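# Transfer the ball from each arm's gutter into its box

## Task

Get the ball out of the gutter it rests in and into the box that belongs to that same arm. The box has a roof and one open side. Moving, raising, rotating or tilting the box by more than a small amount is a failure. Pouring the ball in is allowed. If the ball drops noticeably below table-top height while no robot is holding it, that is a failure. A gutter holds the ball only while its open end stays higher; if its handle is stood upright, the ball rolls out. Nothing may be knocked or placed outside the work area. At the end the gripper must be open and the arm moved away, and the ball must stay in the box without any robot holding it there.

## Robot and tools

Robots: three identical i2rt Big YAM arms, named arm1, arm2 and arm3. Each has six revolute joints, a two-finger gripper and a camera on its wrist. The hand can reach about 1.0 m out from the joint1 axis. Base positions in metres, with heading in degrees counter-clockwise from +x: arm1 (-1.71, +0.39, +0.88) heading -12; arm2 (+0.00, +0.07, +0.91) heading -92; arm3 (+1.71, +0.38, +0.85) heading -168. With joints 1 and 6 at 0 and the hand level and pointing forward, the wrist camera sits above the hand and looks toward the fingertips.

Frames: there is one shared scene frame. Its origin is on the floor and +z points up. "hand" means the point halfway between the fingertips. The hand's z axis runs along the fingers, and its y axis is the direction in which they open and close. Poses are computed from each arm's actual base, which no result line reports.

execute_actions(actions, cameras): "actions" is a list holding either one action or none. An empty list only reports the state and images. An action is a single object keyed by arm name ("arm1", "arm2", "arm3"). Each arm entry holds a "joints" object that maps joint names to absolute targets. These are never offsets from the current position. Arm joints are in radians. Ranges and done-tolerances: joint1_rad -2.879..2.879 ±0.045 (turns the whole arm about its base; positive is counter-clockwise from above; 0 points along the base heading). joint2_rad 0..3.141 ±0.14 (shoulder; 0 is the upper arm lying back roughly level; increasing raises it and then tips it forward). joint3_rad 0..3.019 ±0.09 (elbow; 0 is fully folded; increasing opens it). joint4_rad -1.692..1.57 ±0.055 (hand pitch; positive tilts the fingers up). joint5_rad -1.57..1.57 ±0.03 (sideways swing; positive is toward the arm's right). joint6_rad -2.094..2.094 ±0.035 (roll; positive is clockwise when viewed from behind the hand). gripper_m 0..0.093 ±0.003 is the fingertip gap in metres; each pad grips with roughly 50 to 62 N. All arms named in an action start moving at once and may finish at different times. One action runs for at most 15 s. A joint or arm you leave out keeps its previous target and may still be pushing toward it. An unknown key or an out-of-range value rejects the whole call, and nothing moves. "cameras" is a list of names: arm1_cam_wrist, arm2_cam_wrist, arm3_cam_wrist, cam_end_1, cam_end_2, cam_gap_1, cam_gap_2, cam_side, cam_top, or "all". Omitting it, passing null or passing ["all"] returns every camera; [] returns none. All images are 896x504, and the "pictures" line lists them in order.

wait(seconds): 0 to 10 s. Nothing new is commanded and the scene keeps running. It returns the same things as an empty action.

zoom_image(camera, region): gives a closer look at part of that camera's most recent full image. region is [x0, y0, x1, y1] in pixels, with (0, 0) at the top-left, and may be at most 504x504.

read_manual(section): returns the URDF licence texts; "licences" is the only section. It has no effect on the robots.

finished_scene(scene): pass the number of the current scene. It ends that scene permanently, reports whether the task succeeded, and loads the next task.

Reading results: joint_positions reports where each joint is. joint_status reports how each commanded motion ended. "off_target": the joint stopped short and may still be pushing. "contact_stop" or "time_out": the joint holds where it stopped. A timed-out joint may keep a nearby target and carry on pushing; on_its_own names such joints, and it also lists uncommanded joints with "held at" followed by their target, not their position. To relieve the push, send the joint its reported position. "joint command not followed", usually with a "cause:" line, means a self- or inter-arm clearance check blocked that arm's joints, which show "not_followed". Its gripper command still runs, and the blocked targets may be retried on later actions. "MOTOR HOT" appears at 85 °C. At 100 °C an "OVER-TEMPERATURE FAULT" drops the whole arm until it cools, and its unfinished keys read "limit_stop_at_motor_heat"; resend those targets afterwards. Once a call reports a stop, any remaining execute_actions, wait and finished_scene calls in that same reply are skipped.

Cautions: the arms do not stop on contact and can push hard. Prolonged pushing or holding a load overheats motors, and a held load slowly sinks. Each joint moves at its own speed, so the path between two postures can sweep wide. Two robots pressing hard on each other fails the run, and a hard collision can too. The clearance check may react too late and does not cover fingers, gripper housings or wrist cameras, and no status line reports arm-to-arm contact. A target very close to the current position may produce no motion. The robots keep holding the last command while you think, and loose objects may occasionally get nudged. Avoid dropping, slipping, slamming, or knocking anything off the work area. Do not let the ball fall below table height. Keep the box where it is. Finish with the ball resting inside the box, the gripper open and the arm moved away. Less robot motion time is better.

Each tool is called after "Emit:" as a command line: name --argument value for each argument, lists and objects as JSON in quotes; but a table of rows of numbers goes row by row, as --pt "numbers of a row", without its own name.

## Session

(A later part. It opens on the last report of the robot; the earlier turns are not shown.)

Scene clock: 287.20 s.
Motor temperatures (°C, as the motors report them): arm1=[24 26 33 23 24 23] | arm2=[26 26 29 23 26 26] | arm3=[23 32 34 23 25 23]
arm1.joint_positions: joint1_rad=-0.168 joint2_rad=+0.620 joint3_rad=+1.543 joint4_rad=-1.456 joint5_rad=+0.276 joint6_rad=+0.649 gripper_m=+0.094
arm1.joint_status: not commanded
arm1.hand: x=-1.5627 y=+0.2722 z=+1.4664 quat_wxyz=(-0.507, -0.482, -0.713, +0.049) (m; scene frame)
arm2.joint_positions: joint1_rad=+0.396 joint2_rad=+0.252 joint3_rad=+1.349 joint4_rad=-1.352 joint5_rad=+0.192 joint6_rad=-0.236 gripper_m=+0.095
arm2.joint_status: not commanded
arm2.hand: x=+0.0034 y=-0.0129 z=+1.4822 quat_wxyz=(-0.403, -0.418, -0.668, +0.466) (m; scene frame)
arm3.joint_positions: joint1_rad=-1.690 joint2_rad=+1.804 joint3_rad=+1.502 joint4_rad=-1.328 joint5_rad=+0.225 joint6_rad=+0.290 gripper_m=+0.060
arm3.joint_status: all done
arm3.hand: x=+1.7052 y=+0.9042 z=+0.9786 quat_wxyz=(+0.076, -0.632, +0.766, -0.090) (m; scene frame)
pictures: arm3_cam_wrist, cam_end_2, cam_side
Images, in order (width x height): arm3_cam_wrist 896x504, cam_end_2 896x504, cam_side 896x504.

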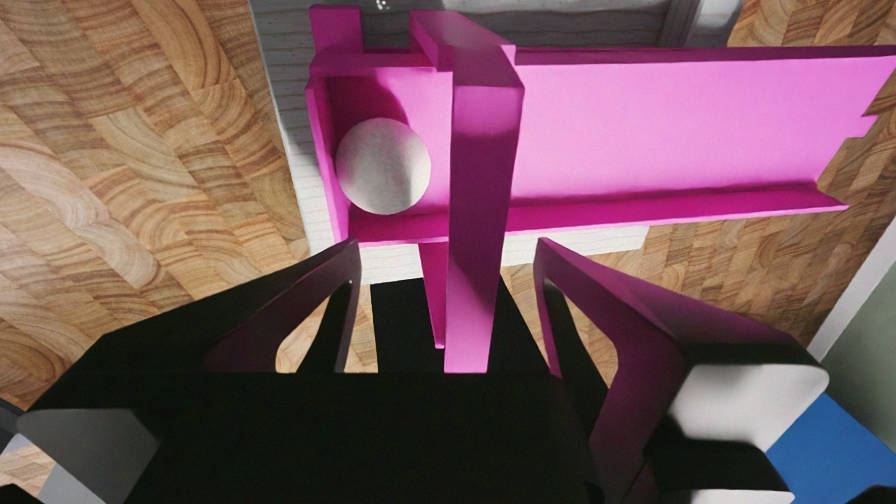

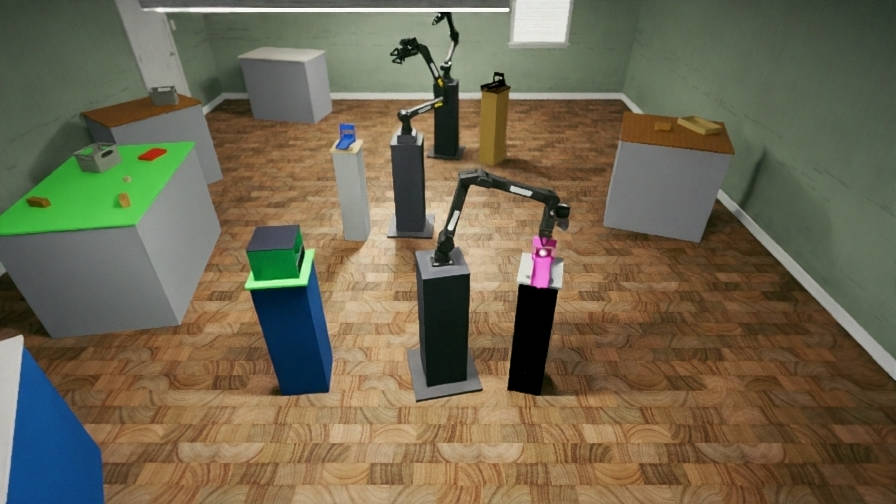

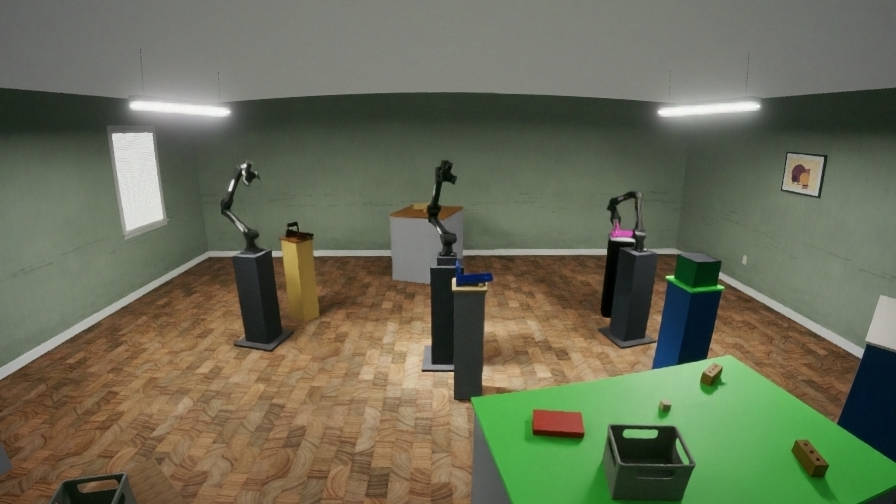

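Emit:
execute_actions --actions '[{"arm3": {"joints": {"joint1_rad": -1.712, "gripper_m": 0.0}}}]' --cameras '["arm3_cam_wrist", "cam_end_2", "cam_side"]'

Scene clock: 299.23 s.
Motor temperatures (°C, as the motors report them): arm1=[24 26 33 23 24 23] | arm2=[26 26 29 23 26 26] | arm3=[23 32 34 23 25 23]
arm1.joint_positions: joint1_rad=-0.168 joint2_rad=+0.620 joint3_rad=+1.543 joint4_rad=-1.456 joint5_rad=+0.276 joint6_rad=+0.649 gripper_m=+0.094
arm1.joint_status: not commanded
arm1.hand: x=-1.5627 y=+0.2722 z=+1.4664 quat_wxyz=(-0.507, -0.482, -0.713, +0.049) (m; scene frame)
arm2.joint_positions: joint1_rad=+0.396 joint2_rad=+0.252 joint3_rad=+1.349 joint4_rad=-1.352 joint5_rad=+0.192 joint6_rad=-0.236 gripper_m=+0.095
arm2.joint_status: not commanded
arm2.hand: x=+0.0034 y=-0.0129 z=+1.4822 quat_wxyz=(-0.403, -0.418, -0.668, +0.466) (m; scene frame)
arm3.joint_positions: joint1_rad=-1.703 joint2_rad=+1.804 joint3_rad=+1.502 joint4_rad=-1.327 joint5_rad=+0.226 joint6_rad=+0.289 gripper_m=+0.011
arm3.joint_status: gripper_m off_target (ended at +0.011, target +0.000); the others done
arm3.hand: x=+1.7121 y=+0.9046 z=+0.9786 quat_wxyz=(+0.077, -0.627, +0.770, -0.090) (m; scene frame)
pictures: arm3_cam_wrist, cam_end_2, cam_side
Images, in order (width x height): arm3_cam_wrist 896x504, cam_end_2 896x504, cam_side 896x504.

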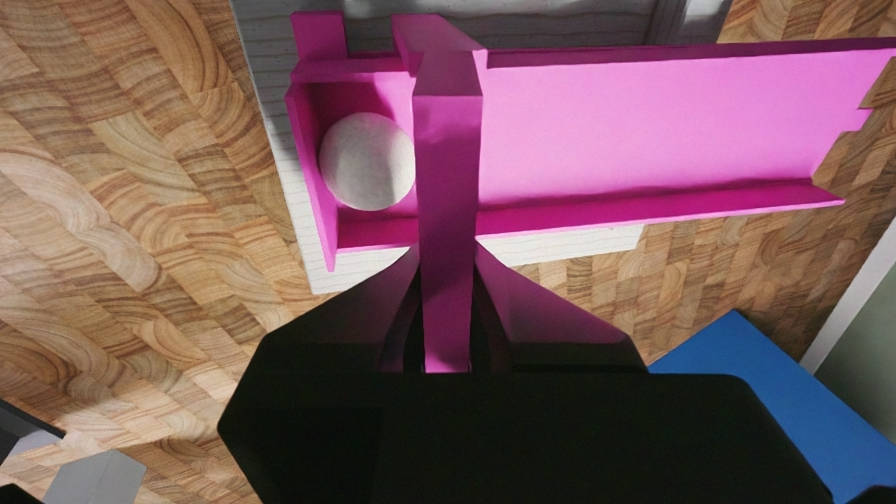

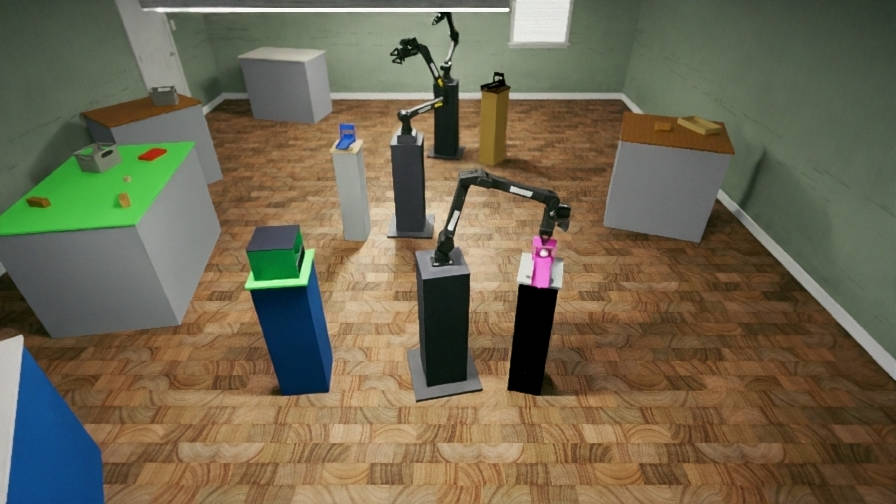

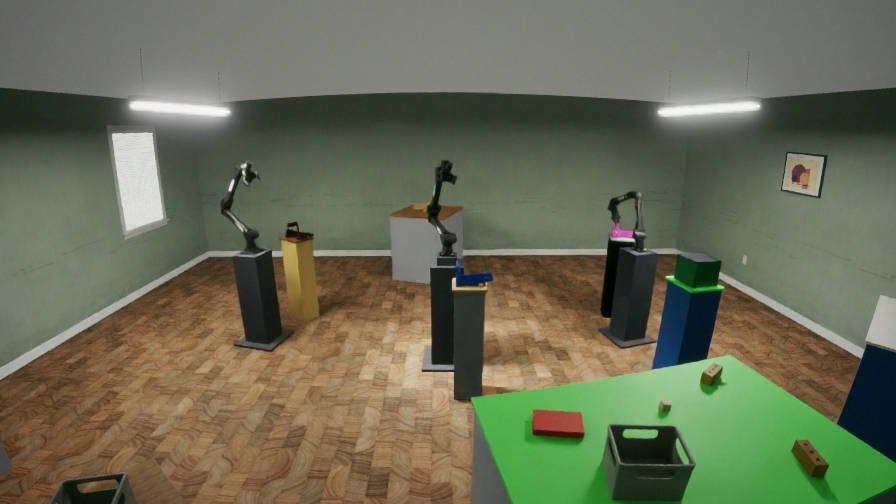

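Emit:
zoom_image --camera "cam_side" --region '[590, 180, 740, 360]'

Emit:
zoom_image --camera "cam_side" --region '[400, 150, 520, 410]'

Emit:
zoom_image --camera "cam_side" --region '[200, 150, 330, 360]'

Emit:
zoom_image --camera "cam_side" --region '[655, 240, 735, 305]'

Region (590, 180, 740, 360) of cam_side's 896x504 image, scaled by 2.800, with more detail than that image has.

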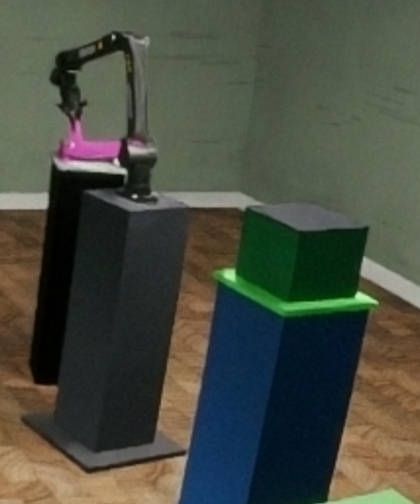

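Region (400, 150, 520, 410) of cam_side's 896x504 image, scaled by 1.938, with more detail than that image has; it fills the left 233 columns of this view, and the rest is white.

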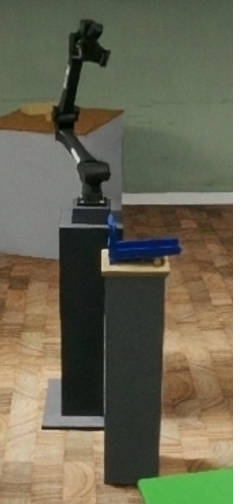

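Region (200, 150, 330, 360) of cam_side's 896x504 image, scaled by 2.400, with more detail than that image has; it fills the left 312 columns of this view, and the rest is white.

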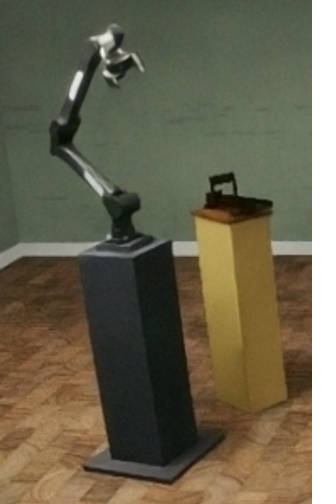

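Region (655, 240, 735, 305) of cam_side's 896x504 image, scaled by 6.300, with more detail than that image has; it fills the top 410 rows of this view, and the rest is white.

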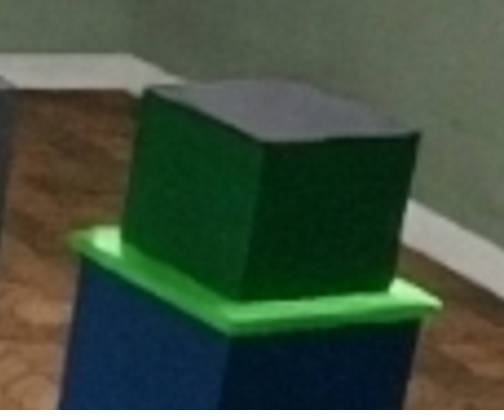

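Emit:
zoom_image --camera "cam_end_2" --region '[280, 220, 325, 290]'

Region (280, 220, 325, 290) of cam_end_2's 896x504 image, scaled by 7.200, with more detail than that image has; it fills the left 324 columns of this view, and the rest is white.

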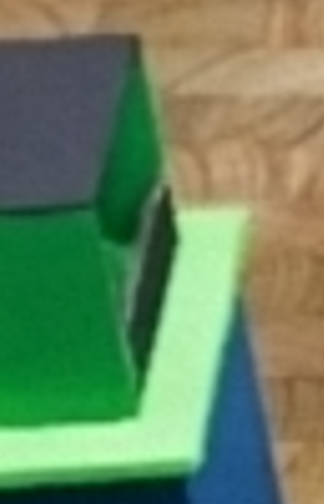

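Emit:
execute_actions --actions '[{"arm3": {"joints": {"joint1_rad": -1.705, "joint2_rad": 1.61, "joint5_rad": 0.46, "gripper_m": 0.0}}}]' --cameras '["arm3_cam_wrist", "cam_end_2", "cam_side"]'

Scene clock: 420.43 s.
Motor temperatures (°C, as the motors report them): arm1=[24 26 34 23 24 23] | arm2=[26 26 30 23 26 26] | arm3=[23 34 36 23 25 23]
arm1.joint_positions: joint1_rad=-0.168 joint2_rad=+0.620 joint3_rad=+1.543 joint4_rad=-1.456 joint5_rad=+0.276 joint6_rad=+0.649 gripper_m=+0.094
arm1.joint_status: not commanded
arm1.hand: x=-1.5627 y=+0.2722 z=+1.4664 quat_wxyz=(-0.507, -0.482, -0.713, +0.049) (m; scene frame)
arm2.joint_positions: joint1_rad=+0.396 joint2_rad=+0.252 joint3_rad=+1.349 joint4_rad=-1.352 joint5_rad=+0.192 joint6_rad=-0.236 gripper_m=+0.095
arm2.joint_status: not commanded
arm2.hand: x=+0.0034 y=-0.0129 z=+1.4822 quat_wxyz=(-0.403, -0.418, -0.668, +0.466) (m; scene frame)
arm3.joint_positions: joint1_rad=-1.703 joint2_rad=+1.617 joint3_rad=+1.489 joint4_rad=-1.325 joint5_rad=+0.453 joint6_rad=+0.287 gripper_m=+0.011
arm3.joint_status: gripper_m off_target (ended at +0.011, target +0.000); the others done
arm3.hand: x=+1.7494 y=+0.8948 z=+1.0799 quat_wxyz=(+0.218, -0.602, +0.764, -0.082) (m; scene frame)
pictures: arm3_cam_wrist, cam_end_2, cam_side
Images, in order (width x height): arm3_cam_wrist 896x504, cam_end_2 896x504, cam_side 896x504.

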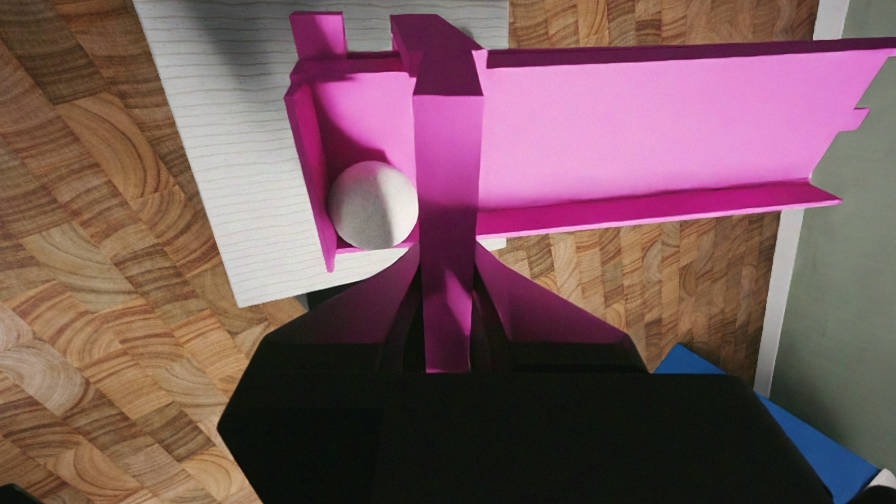

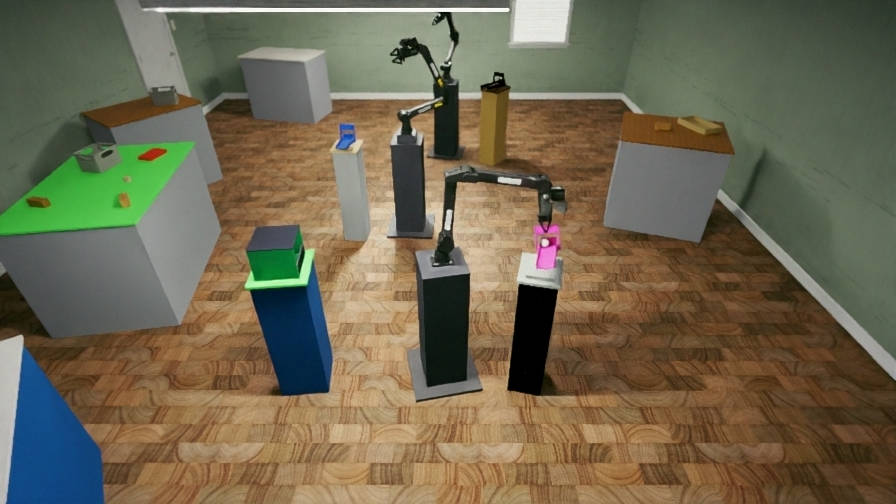

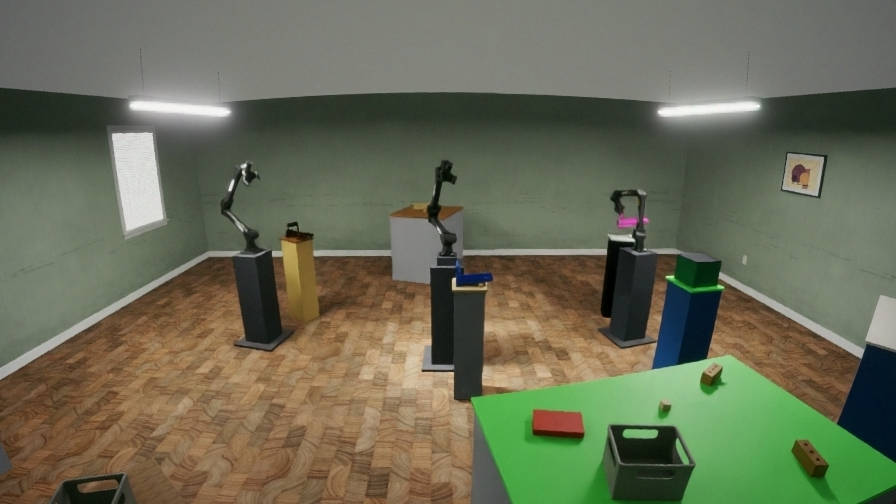

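Emit:
zoom_image --camera "cam_end_2" --region '[510, 200, 590, 290]'

Emit:
zoom_image --camera "cam_side" --region '[600, 185, 660, 250]'

Emit:
zoom_image --camera "arm3_cam_wrist" --region '[700, 20, 896, 240]'

Region (510, 200, 590, 290) of cam_end_2's 896x504 image, scaled by 5.600, with more detail than that image has.

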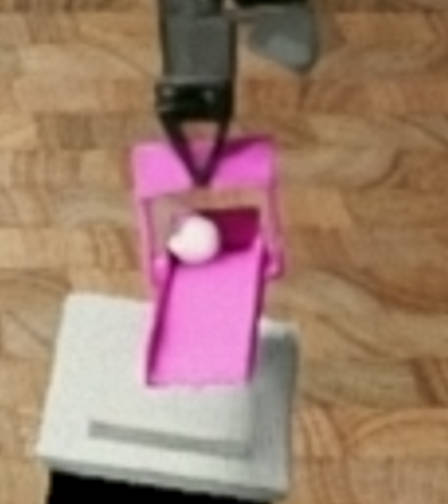

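Region (600, 185, 660, 250) of cam_side's 896x504 image, scaled by 7.754, with more detail than that image has; it fills the left 465 columns of this view, and the rest is white.

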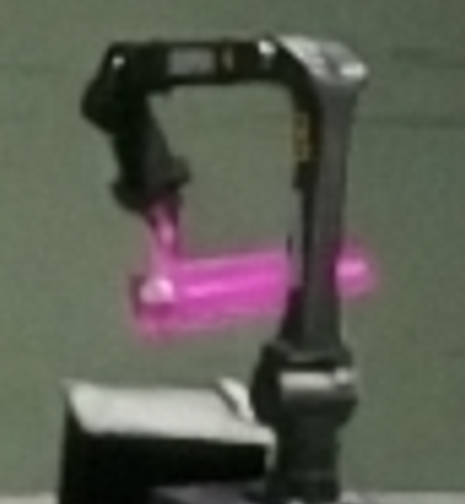

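Region (700, 20, 896, 240) of arm3_cam_wrist's 896x504 image, scaled by 2.291, with more detail than that image has; it fills the left 449 columns of this view, and the rest is white.

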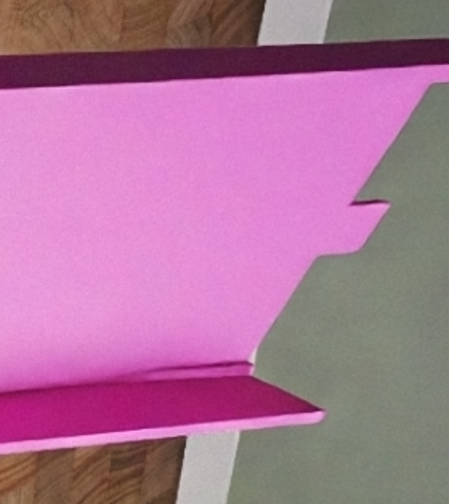

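Emit:
execute_actions --actions '[{"arm3": {"joints": {"joint1_rad": -0.4, "joint2_rad": 1.075, "joint3_rad": 0.89, "joint4_rad": -1.09, "joint5_rad": 0.50, "joint6_rad": -0.52, "gripper_m": 0.0}}}]' --cameras '["arm3_cam_wrist", "cam_end_2", "cam_side"]'

Scene clock: 479.43 s.
Motor temperatures (°C, as the motors report them): arm1=[24 26 35 23 24 23] | arm2=[26 26 30 23 26 26] | arm3=[23 33 38 23 26 23]
arm1.joint_positions: joint1_rad=-0.168 joint2_rad=+0.620 joint3_rad=+1.543 joint4_rad=-1.456 joint5_rad=+0.276 joint6_rad=+0.649 gripper_m=+0.094
arm1.joint_status: not commanded
arm1.hand: x=-1.5627 y=+0.2722 z=+1.4664 quat_wxyz=(-0.507, -0.482, -0.713, +0.049) (m; scene frame)
arm2.joint_positions: joint1_rad=+0.396 joint2_rad=+0.252 joint3_rad=+1.349 joint4_rad=-1.352 joint5_rad=+0.192 joint6_rad=-0.236 gripper_m=+0.095
arm2.joint_status: not commanded
arm2.hand: x=+0.0034 y=-0.0129 z=+1.4822 quat_wxyz=(-0.403, -0.418, -0.668, +0.466) (m; scene frame)
arm3.joint_positions: joint1_rad=-0.403 joint2_rad=+1.085 joint3_rad=+0.868 joint4_rad=-1.103 joint5_rad=+0.490 joint6_rad=-0.512 gripper_m=+0.011
arm3.joint_status: gripper_m off_target (ended at +0.011, target +0.000); the others done
arm3.hand: x=+1.4018 y=+0.5209 z=+1.0463 quat_wxyz=(+0.266, -0.956, -0.124, +0.029) (m; scene frame)
pictures: arm3_cam_wrist, cam_end_2, cam_side
Images, in order (width x height): arm3_cam_wrist 896x504, cam_end_2 896x504, cam_side 896x504.

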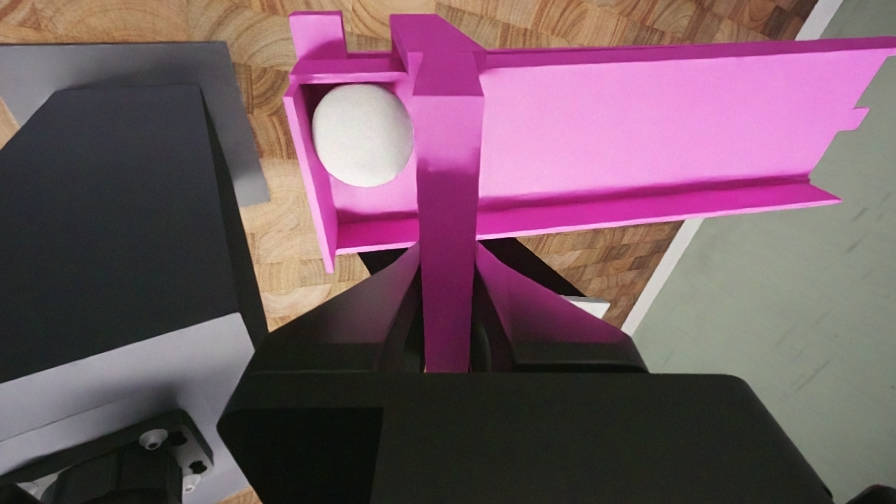

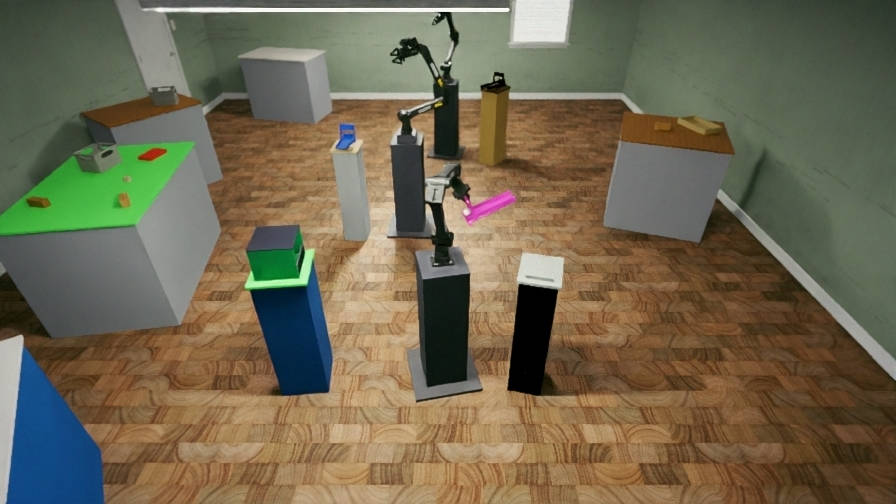

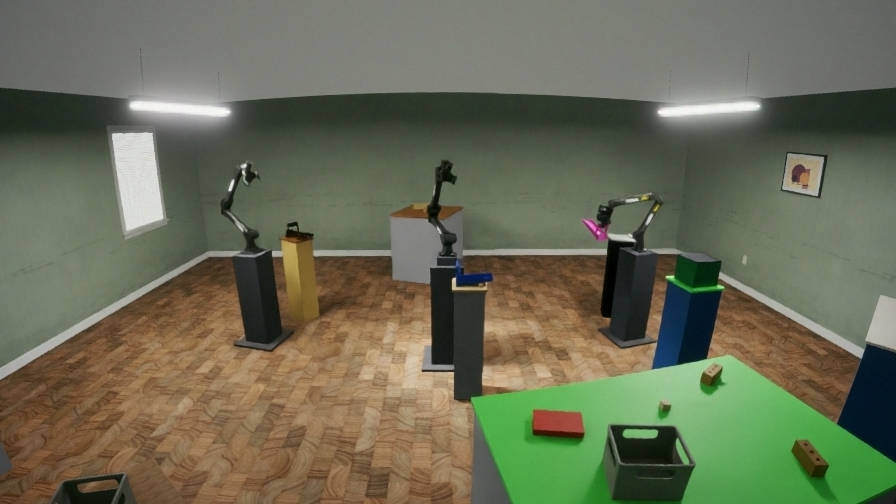

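Emit:
execute_actions --actions '[{"arm3": {"joints": {"joint1_rad": 1.41, "joint4_rad": -0.905, "joint5_rad": 0.30, "joint6_rad": -1.11, "gripper_m": 0.0}}}]' --cameras '["arm3_cam_wrist", "cam_end_2", "cam_side", "cam_gap_2"]'

Scene clock: 497.03 s.
Motor temperatures (°C, as the motors report them): arm1=[24 26 35 23 24 23] | arm2=[26 26 30 23 26 26] | arm3=[23 32 39 24 26 23]
arm1.joint_positions: joint1_rad=-0.168 joint2_rad=+0.620 joint3_rad=+1.543 joint4_rad=-1.456 joint5_rad=+0.276 joint6_rad=+0.649 gripper_m=+0.094
arm1.joint_status: not commanded
arm1.hand: x=-1.5627 y=+0.2722 z=+1.4664 quat_wxyz=(-0.507, -0.482, -0.713, +0.049) (m; scene frame)
arm2.joint_positions: joint1_rad=+0.396 joint2_rad=+0.252 joint3_rad=+1.349 joint4_rad=-1.352 joint5_rad=+0.192 joint6_rad=-0.236 gripper_m=+0.095
arm2.joint_status: not commanded
arm2.hand: x=+0.0034 y=-0.0129 z=+1.4822 quat_wxyz=(-0.403, -0.418, -0.668, +0.466) (m; scene frame)
arm3.joint_positions: joint1_rad=+1.408 joint2_rad=+1.085 joint3_rad=+0.868 joint4_rad=-0.918 joint5_rad=+0.294 joint6_rad=-1.103 gripper_m=+0.011
arm3.joint_status: gripper_m off_target (ended at +0.011, target +0.000); the others done
arm3.hand: x=+1.6823 y=-0.0033 z=+1.0515 quat_wxyz=(+0.082, -0.232, -0.938, +0.244) (m; scene frame)
pictures: arm3_cam_wrist, cam_end_2, cam_gap_2, cam_side
Images, in order (width x height): arm3_cam_wrist 896x504, cam_end_2 896x504, cam_gap_2 896x504, cam_side 896x504.

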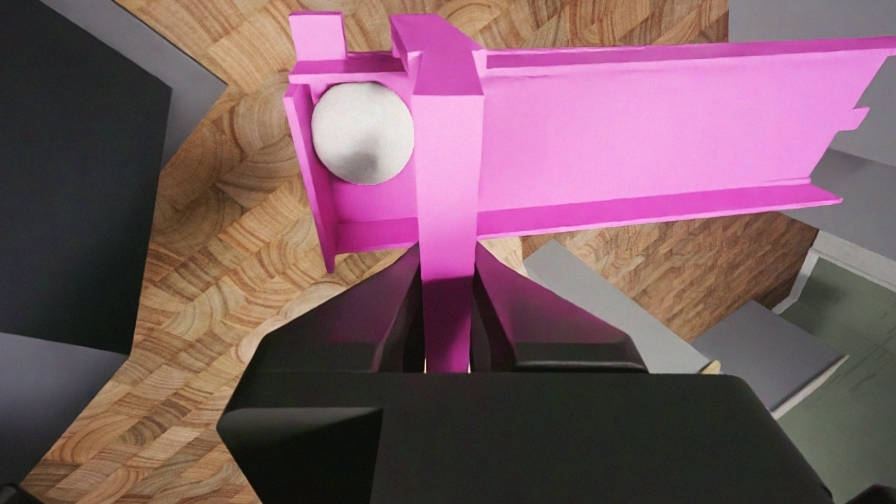

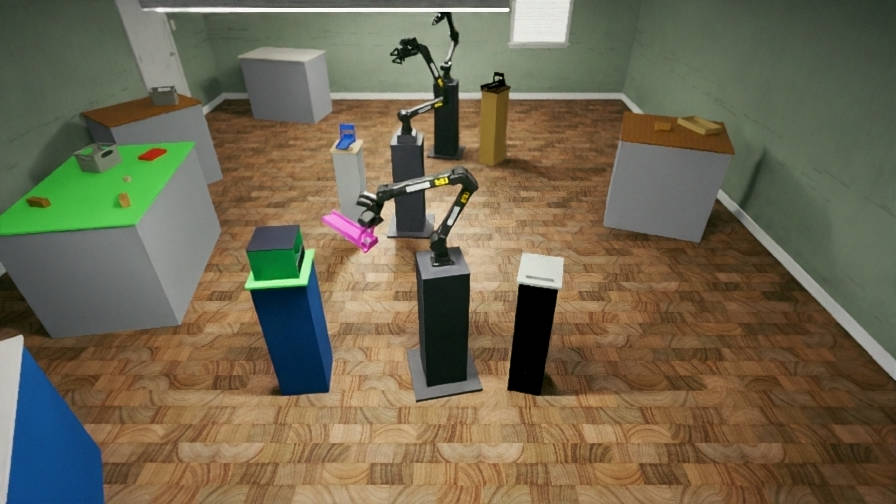

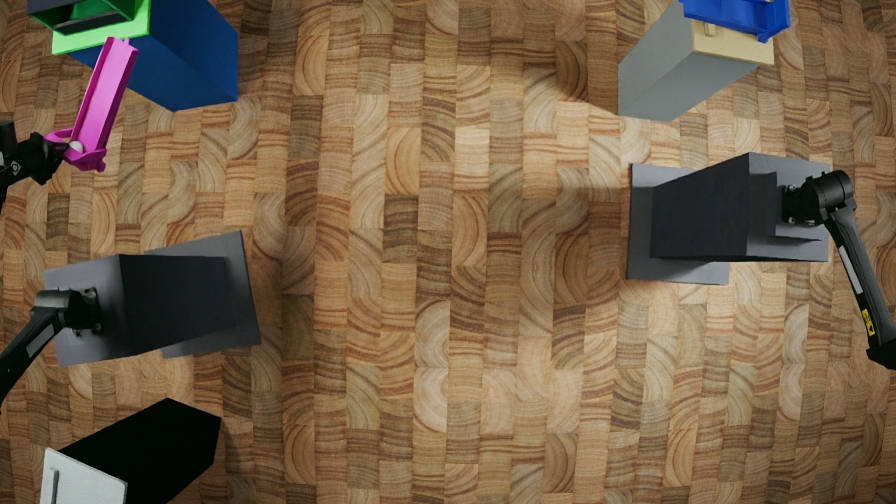

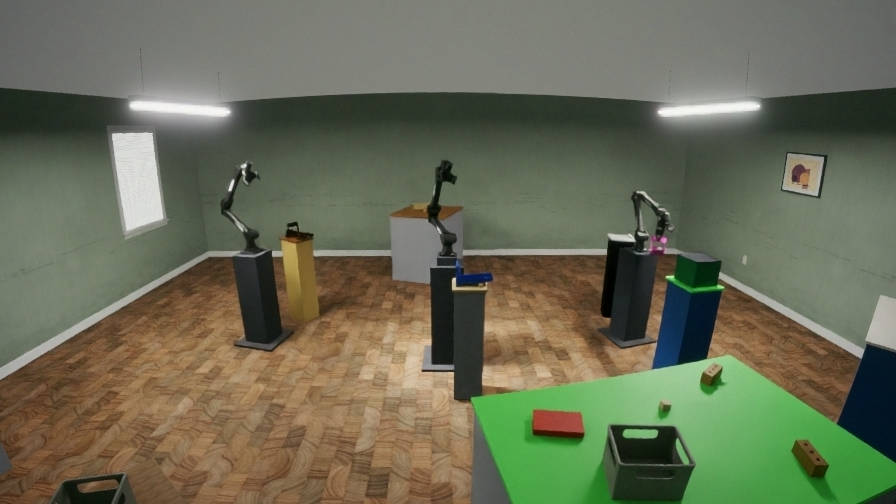

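Emit:
execute_actions --actions '[{"arm3": {"joints": {"joint2_rad": 1.23, "joint3_rad": 1.023, "joint4_rad": -1.04, "joint5_rad": 0.0, "joint6_rad": -1.579, "gripper_m": 0.0}}}]' --cameras '["arm3_cam_wrist", "cam_end_2", "cam_side", "cam_gap_2", "cam_top", "cam_end_1"]'

Scene clock: 512.77 s.
Motor temperatures (°C, as the motors report them): arm1=[24 26 35 23 24 23] | arm2=[26 27 30 23 26 26] | arm3=[23 32 40 24 26 23]
arm1.joint_positions: joint1_rad=-0.168 joint2_rad=+0.620 joint3_rad=+1.543 joint4_rad=-1.456 joint5_rad=+0.276 joint6_rad=+0.649 gripper_m=+0.094
arm1.joint_status: not commanded
arm1.hand: x=-1.5627 y=+0.2722 z=+1.4664 quat_wxyz=(-0.507, -0.482, -0.713, +0.049) (m; scene frame)
arm2.joint_positions: joint1_rad=+0.396 joint2_rad=+0.252 joint3_rad=+1.349 joint4_rad=-1.352 joint5_rad=+0.192 joint6_rad=-0.236 gripper_m=+0.095
arm2.joint_status: not commanded
arm2.hand: x=+0.0034 y=-0.0129 z=+1.4822 quat_wxyz=(-0.403, -0.418, -0.668, +0.466) (m; scene frame)
arm3.joint_positions: joint1_rad=+1.408 joint2_rad=+1.249 joint3_rad=+0.946 joint4_rad=-1.036 joint5_rad=+0.003 joint6_rad=-1.570 gripper_m=+0.011
arm3.joint_status: gripper_m off_target (ended at +0.011, target +0.000); the others done
arm3.hand: x=+1.7322 y=-0.0100 z=+1.0114 quat_wxyz=(-0.003, +0.023, -0.993, +0.118) (m; scene frame)
pictures: arm3_cam_wrist, cam_end_1, cam_end_2, cam_gap_2, cam_side, cam_top
Images, in order (width x height): arm3_cam_wrist 896x504, cam_end_1 896x504, cam_end_2 896x504, cam_gap_2 896x504, cam_side 896x504, cam_top 896x504.

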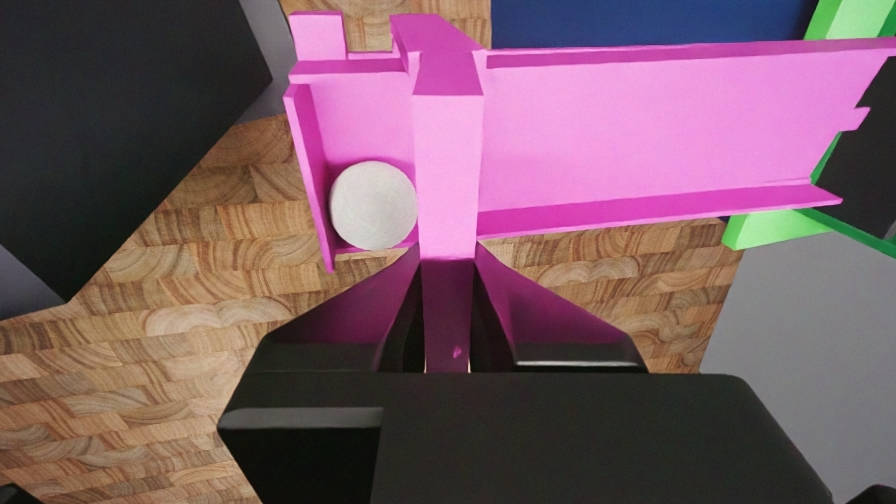

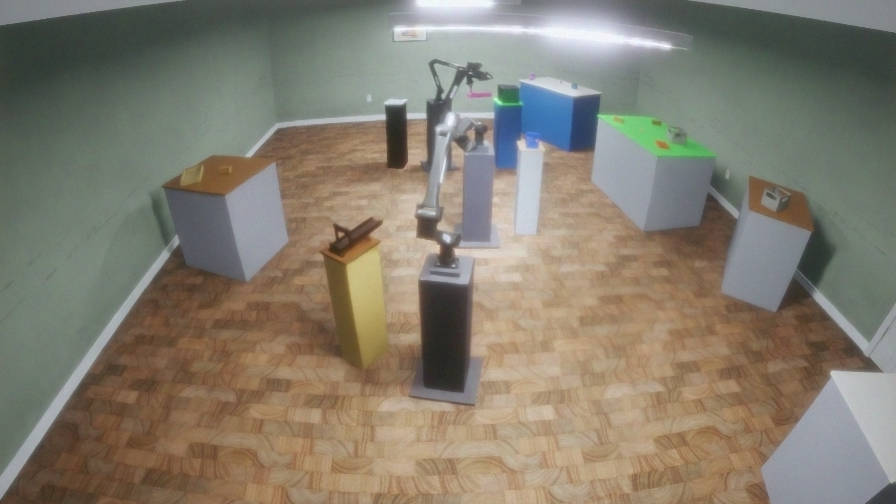

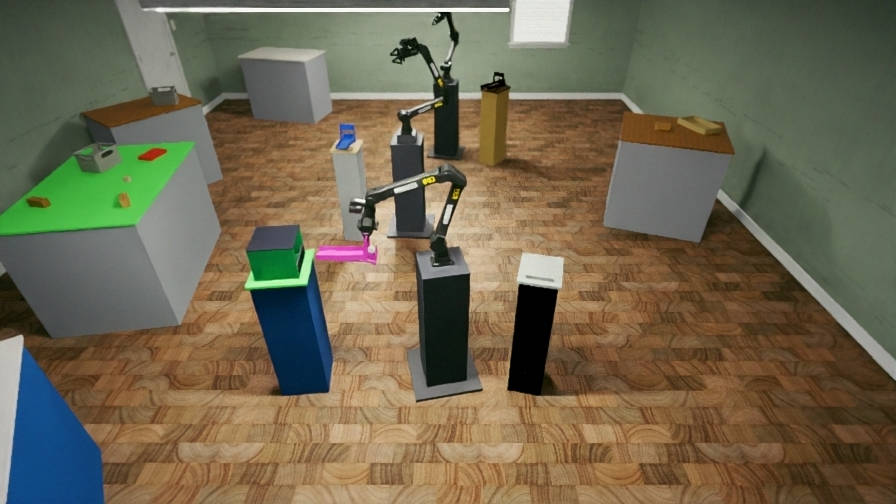

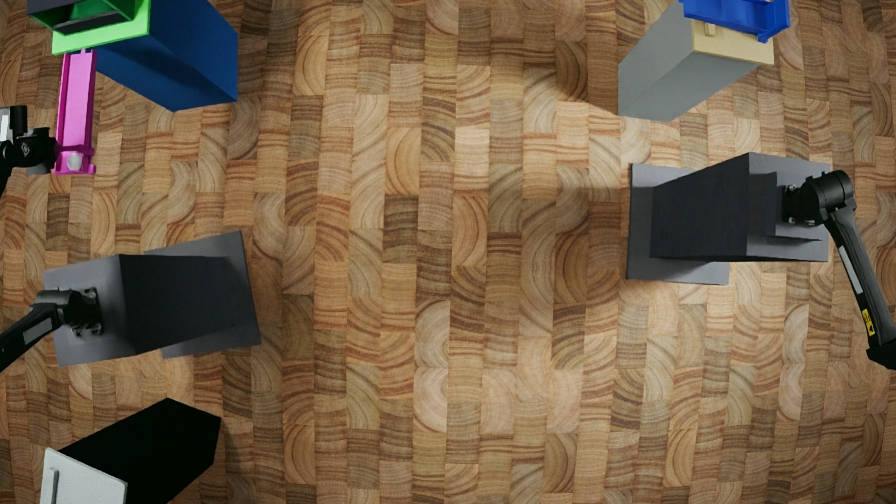

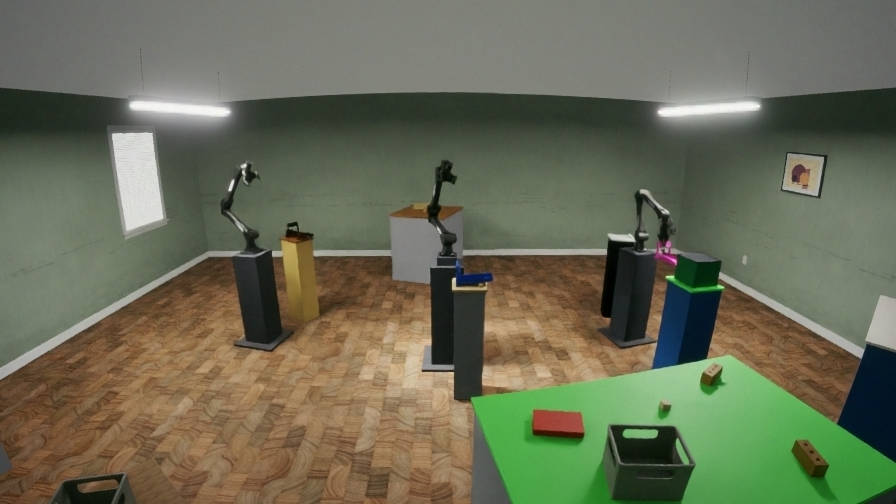

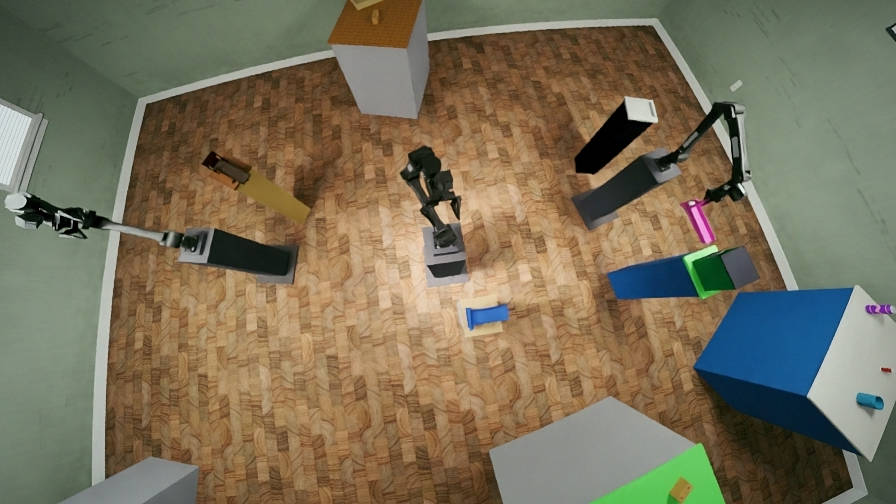

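Emit:
zoom_image --camera "cam_end_2" --region '[280, 200, 390, 290]'

Emit:
zoom_image --camera "cam_end_1" --region '[455, 70, 530, 115]'

Emit:
zoom_image --camera "cam_gap_2" --region '[0, 0, 170, 185]'

Region (280, 200, 390, 290) of cam_end_2's 896x504 image, scaled by 4.582, with more detail than that image has; it fills the top 412 rows of this view, and the rest is white.

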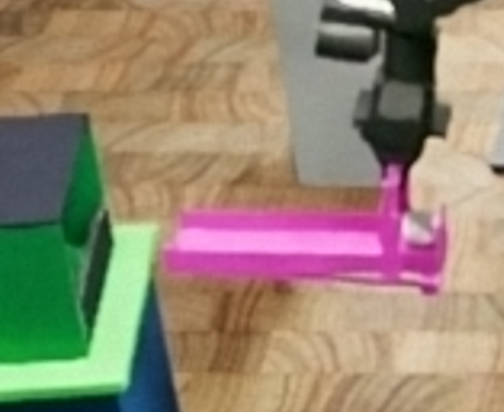

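Region (455, 70, 530, 115) of cam_end_1's 896x504 image, scaled by 6.720, with more detail than that image has; it fills the top 302 rows of this view, and the rest is white.

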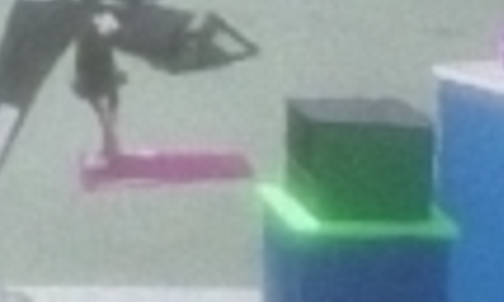

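Region (0, 0, 170, 185) of cam_gap_2's 896x504 image, scaled by 2.724, with more detail than that image has; it fills the left 463 columns of this view, and the rest is white.

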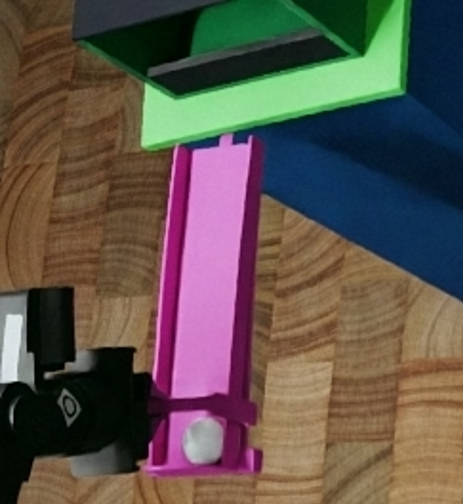

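Emit:
execute_actions --actions '[{"arm3": {"joints": {"joint2_rad": 1.345, "joint3_rad": 1.172, "gripper_m": 0.0}}}]' --cameras '["arm3_cam_wrist", "cam_end_2", "cam_gap_2", "cam_end_1"]'

Scene clock: 550.40 s.
Motor temperatures (°C, as the motors report them): arm1=[24 26 35 23 24 23] | arm2=[26 27 30 24 26 26] | arm3=[23 32 46 23 26 23]
arm1.joint_positions: joint1_rad=-0.168 joint2_rad=+0.620 joint3_rad=+1.543 joint4_rad=-1.456 joint5_rad=+0.276 joint6_rad=+0.649 gripper_m=+0.094
arm1.joint_status: not commanded
arm1.hand: x=-1.5627 y=+0.2722 z=+1.4664 quat_wxyz=(-0.507, -0.482, -0.713, +0.049) (m; scene frame)
arm2.joint_positions: joint1_rad=+0.396 joint2_rad=+0.252 joint3_rad=+1.349 joint4_rad=-1.352 joint5_rad=+0.192 joint6_rad=-0.236 gripper_m=+0.095
arm2.joint_status: not commanded
arm2.hand: x=+0.0034 y=-0.0129 z=+1.4822 quat_wxyz=(-0.403, -0.418, -0.668, +0.466) (m; scene frame)
arm3.joint_positions: joint1_rad=+1.408 joint2_rad=+1.358 joint3_rad=+1.105 joint4_rad=-1.043 joint5_rad=+0.003 joint6_rad=-1.571 gripper_m=+0.011
arm3.joint_status: gripper_m off_target (ended at +0.011, target +0.000); the others done
arm3.hand: x=+1.7349 y=-0.0670 z=+1.0362 quat_wxyz=(-0.004, +0.024, -0.990, +0.139) (m; scene frame)
pictures: arm3_cam_wrist, cam_end_1, cam_end_2, cam_gap_2
Images, in order (width x height): arm3_cam_wrist 896x504, cam_end_1 896x504, cam_end_2 896x504, cam_gap_2 896x504.

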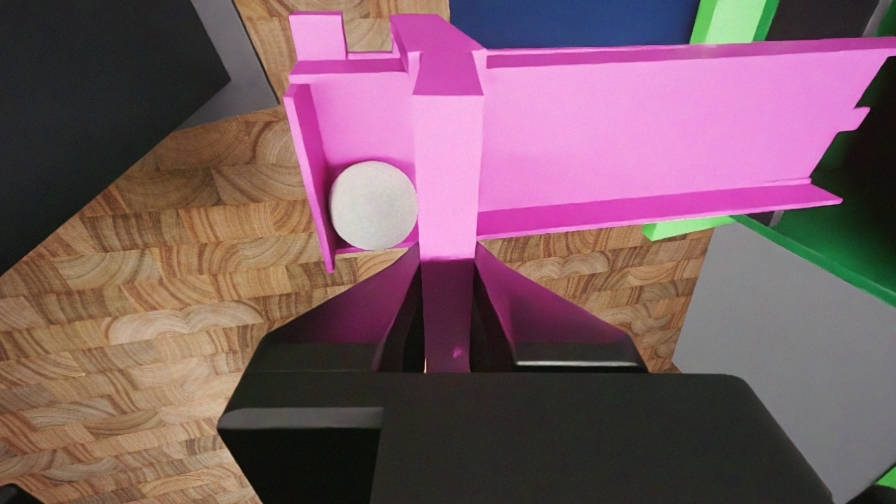

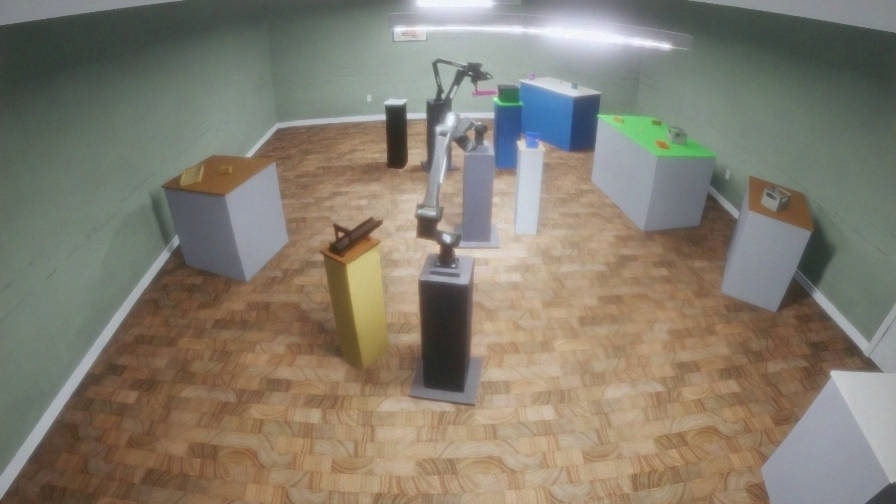

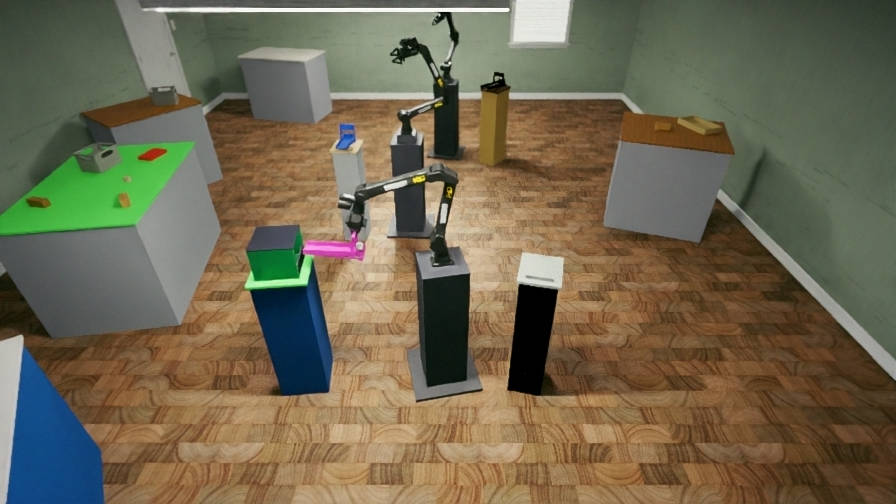

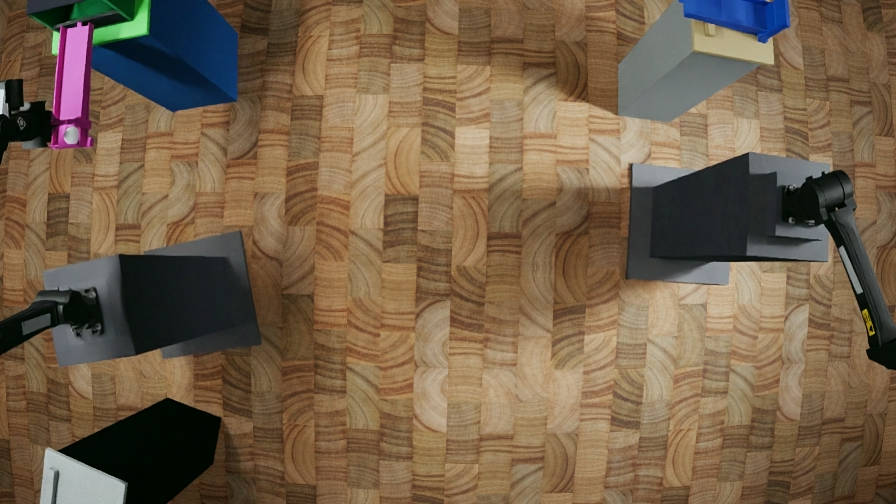

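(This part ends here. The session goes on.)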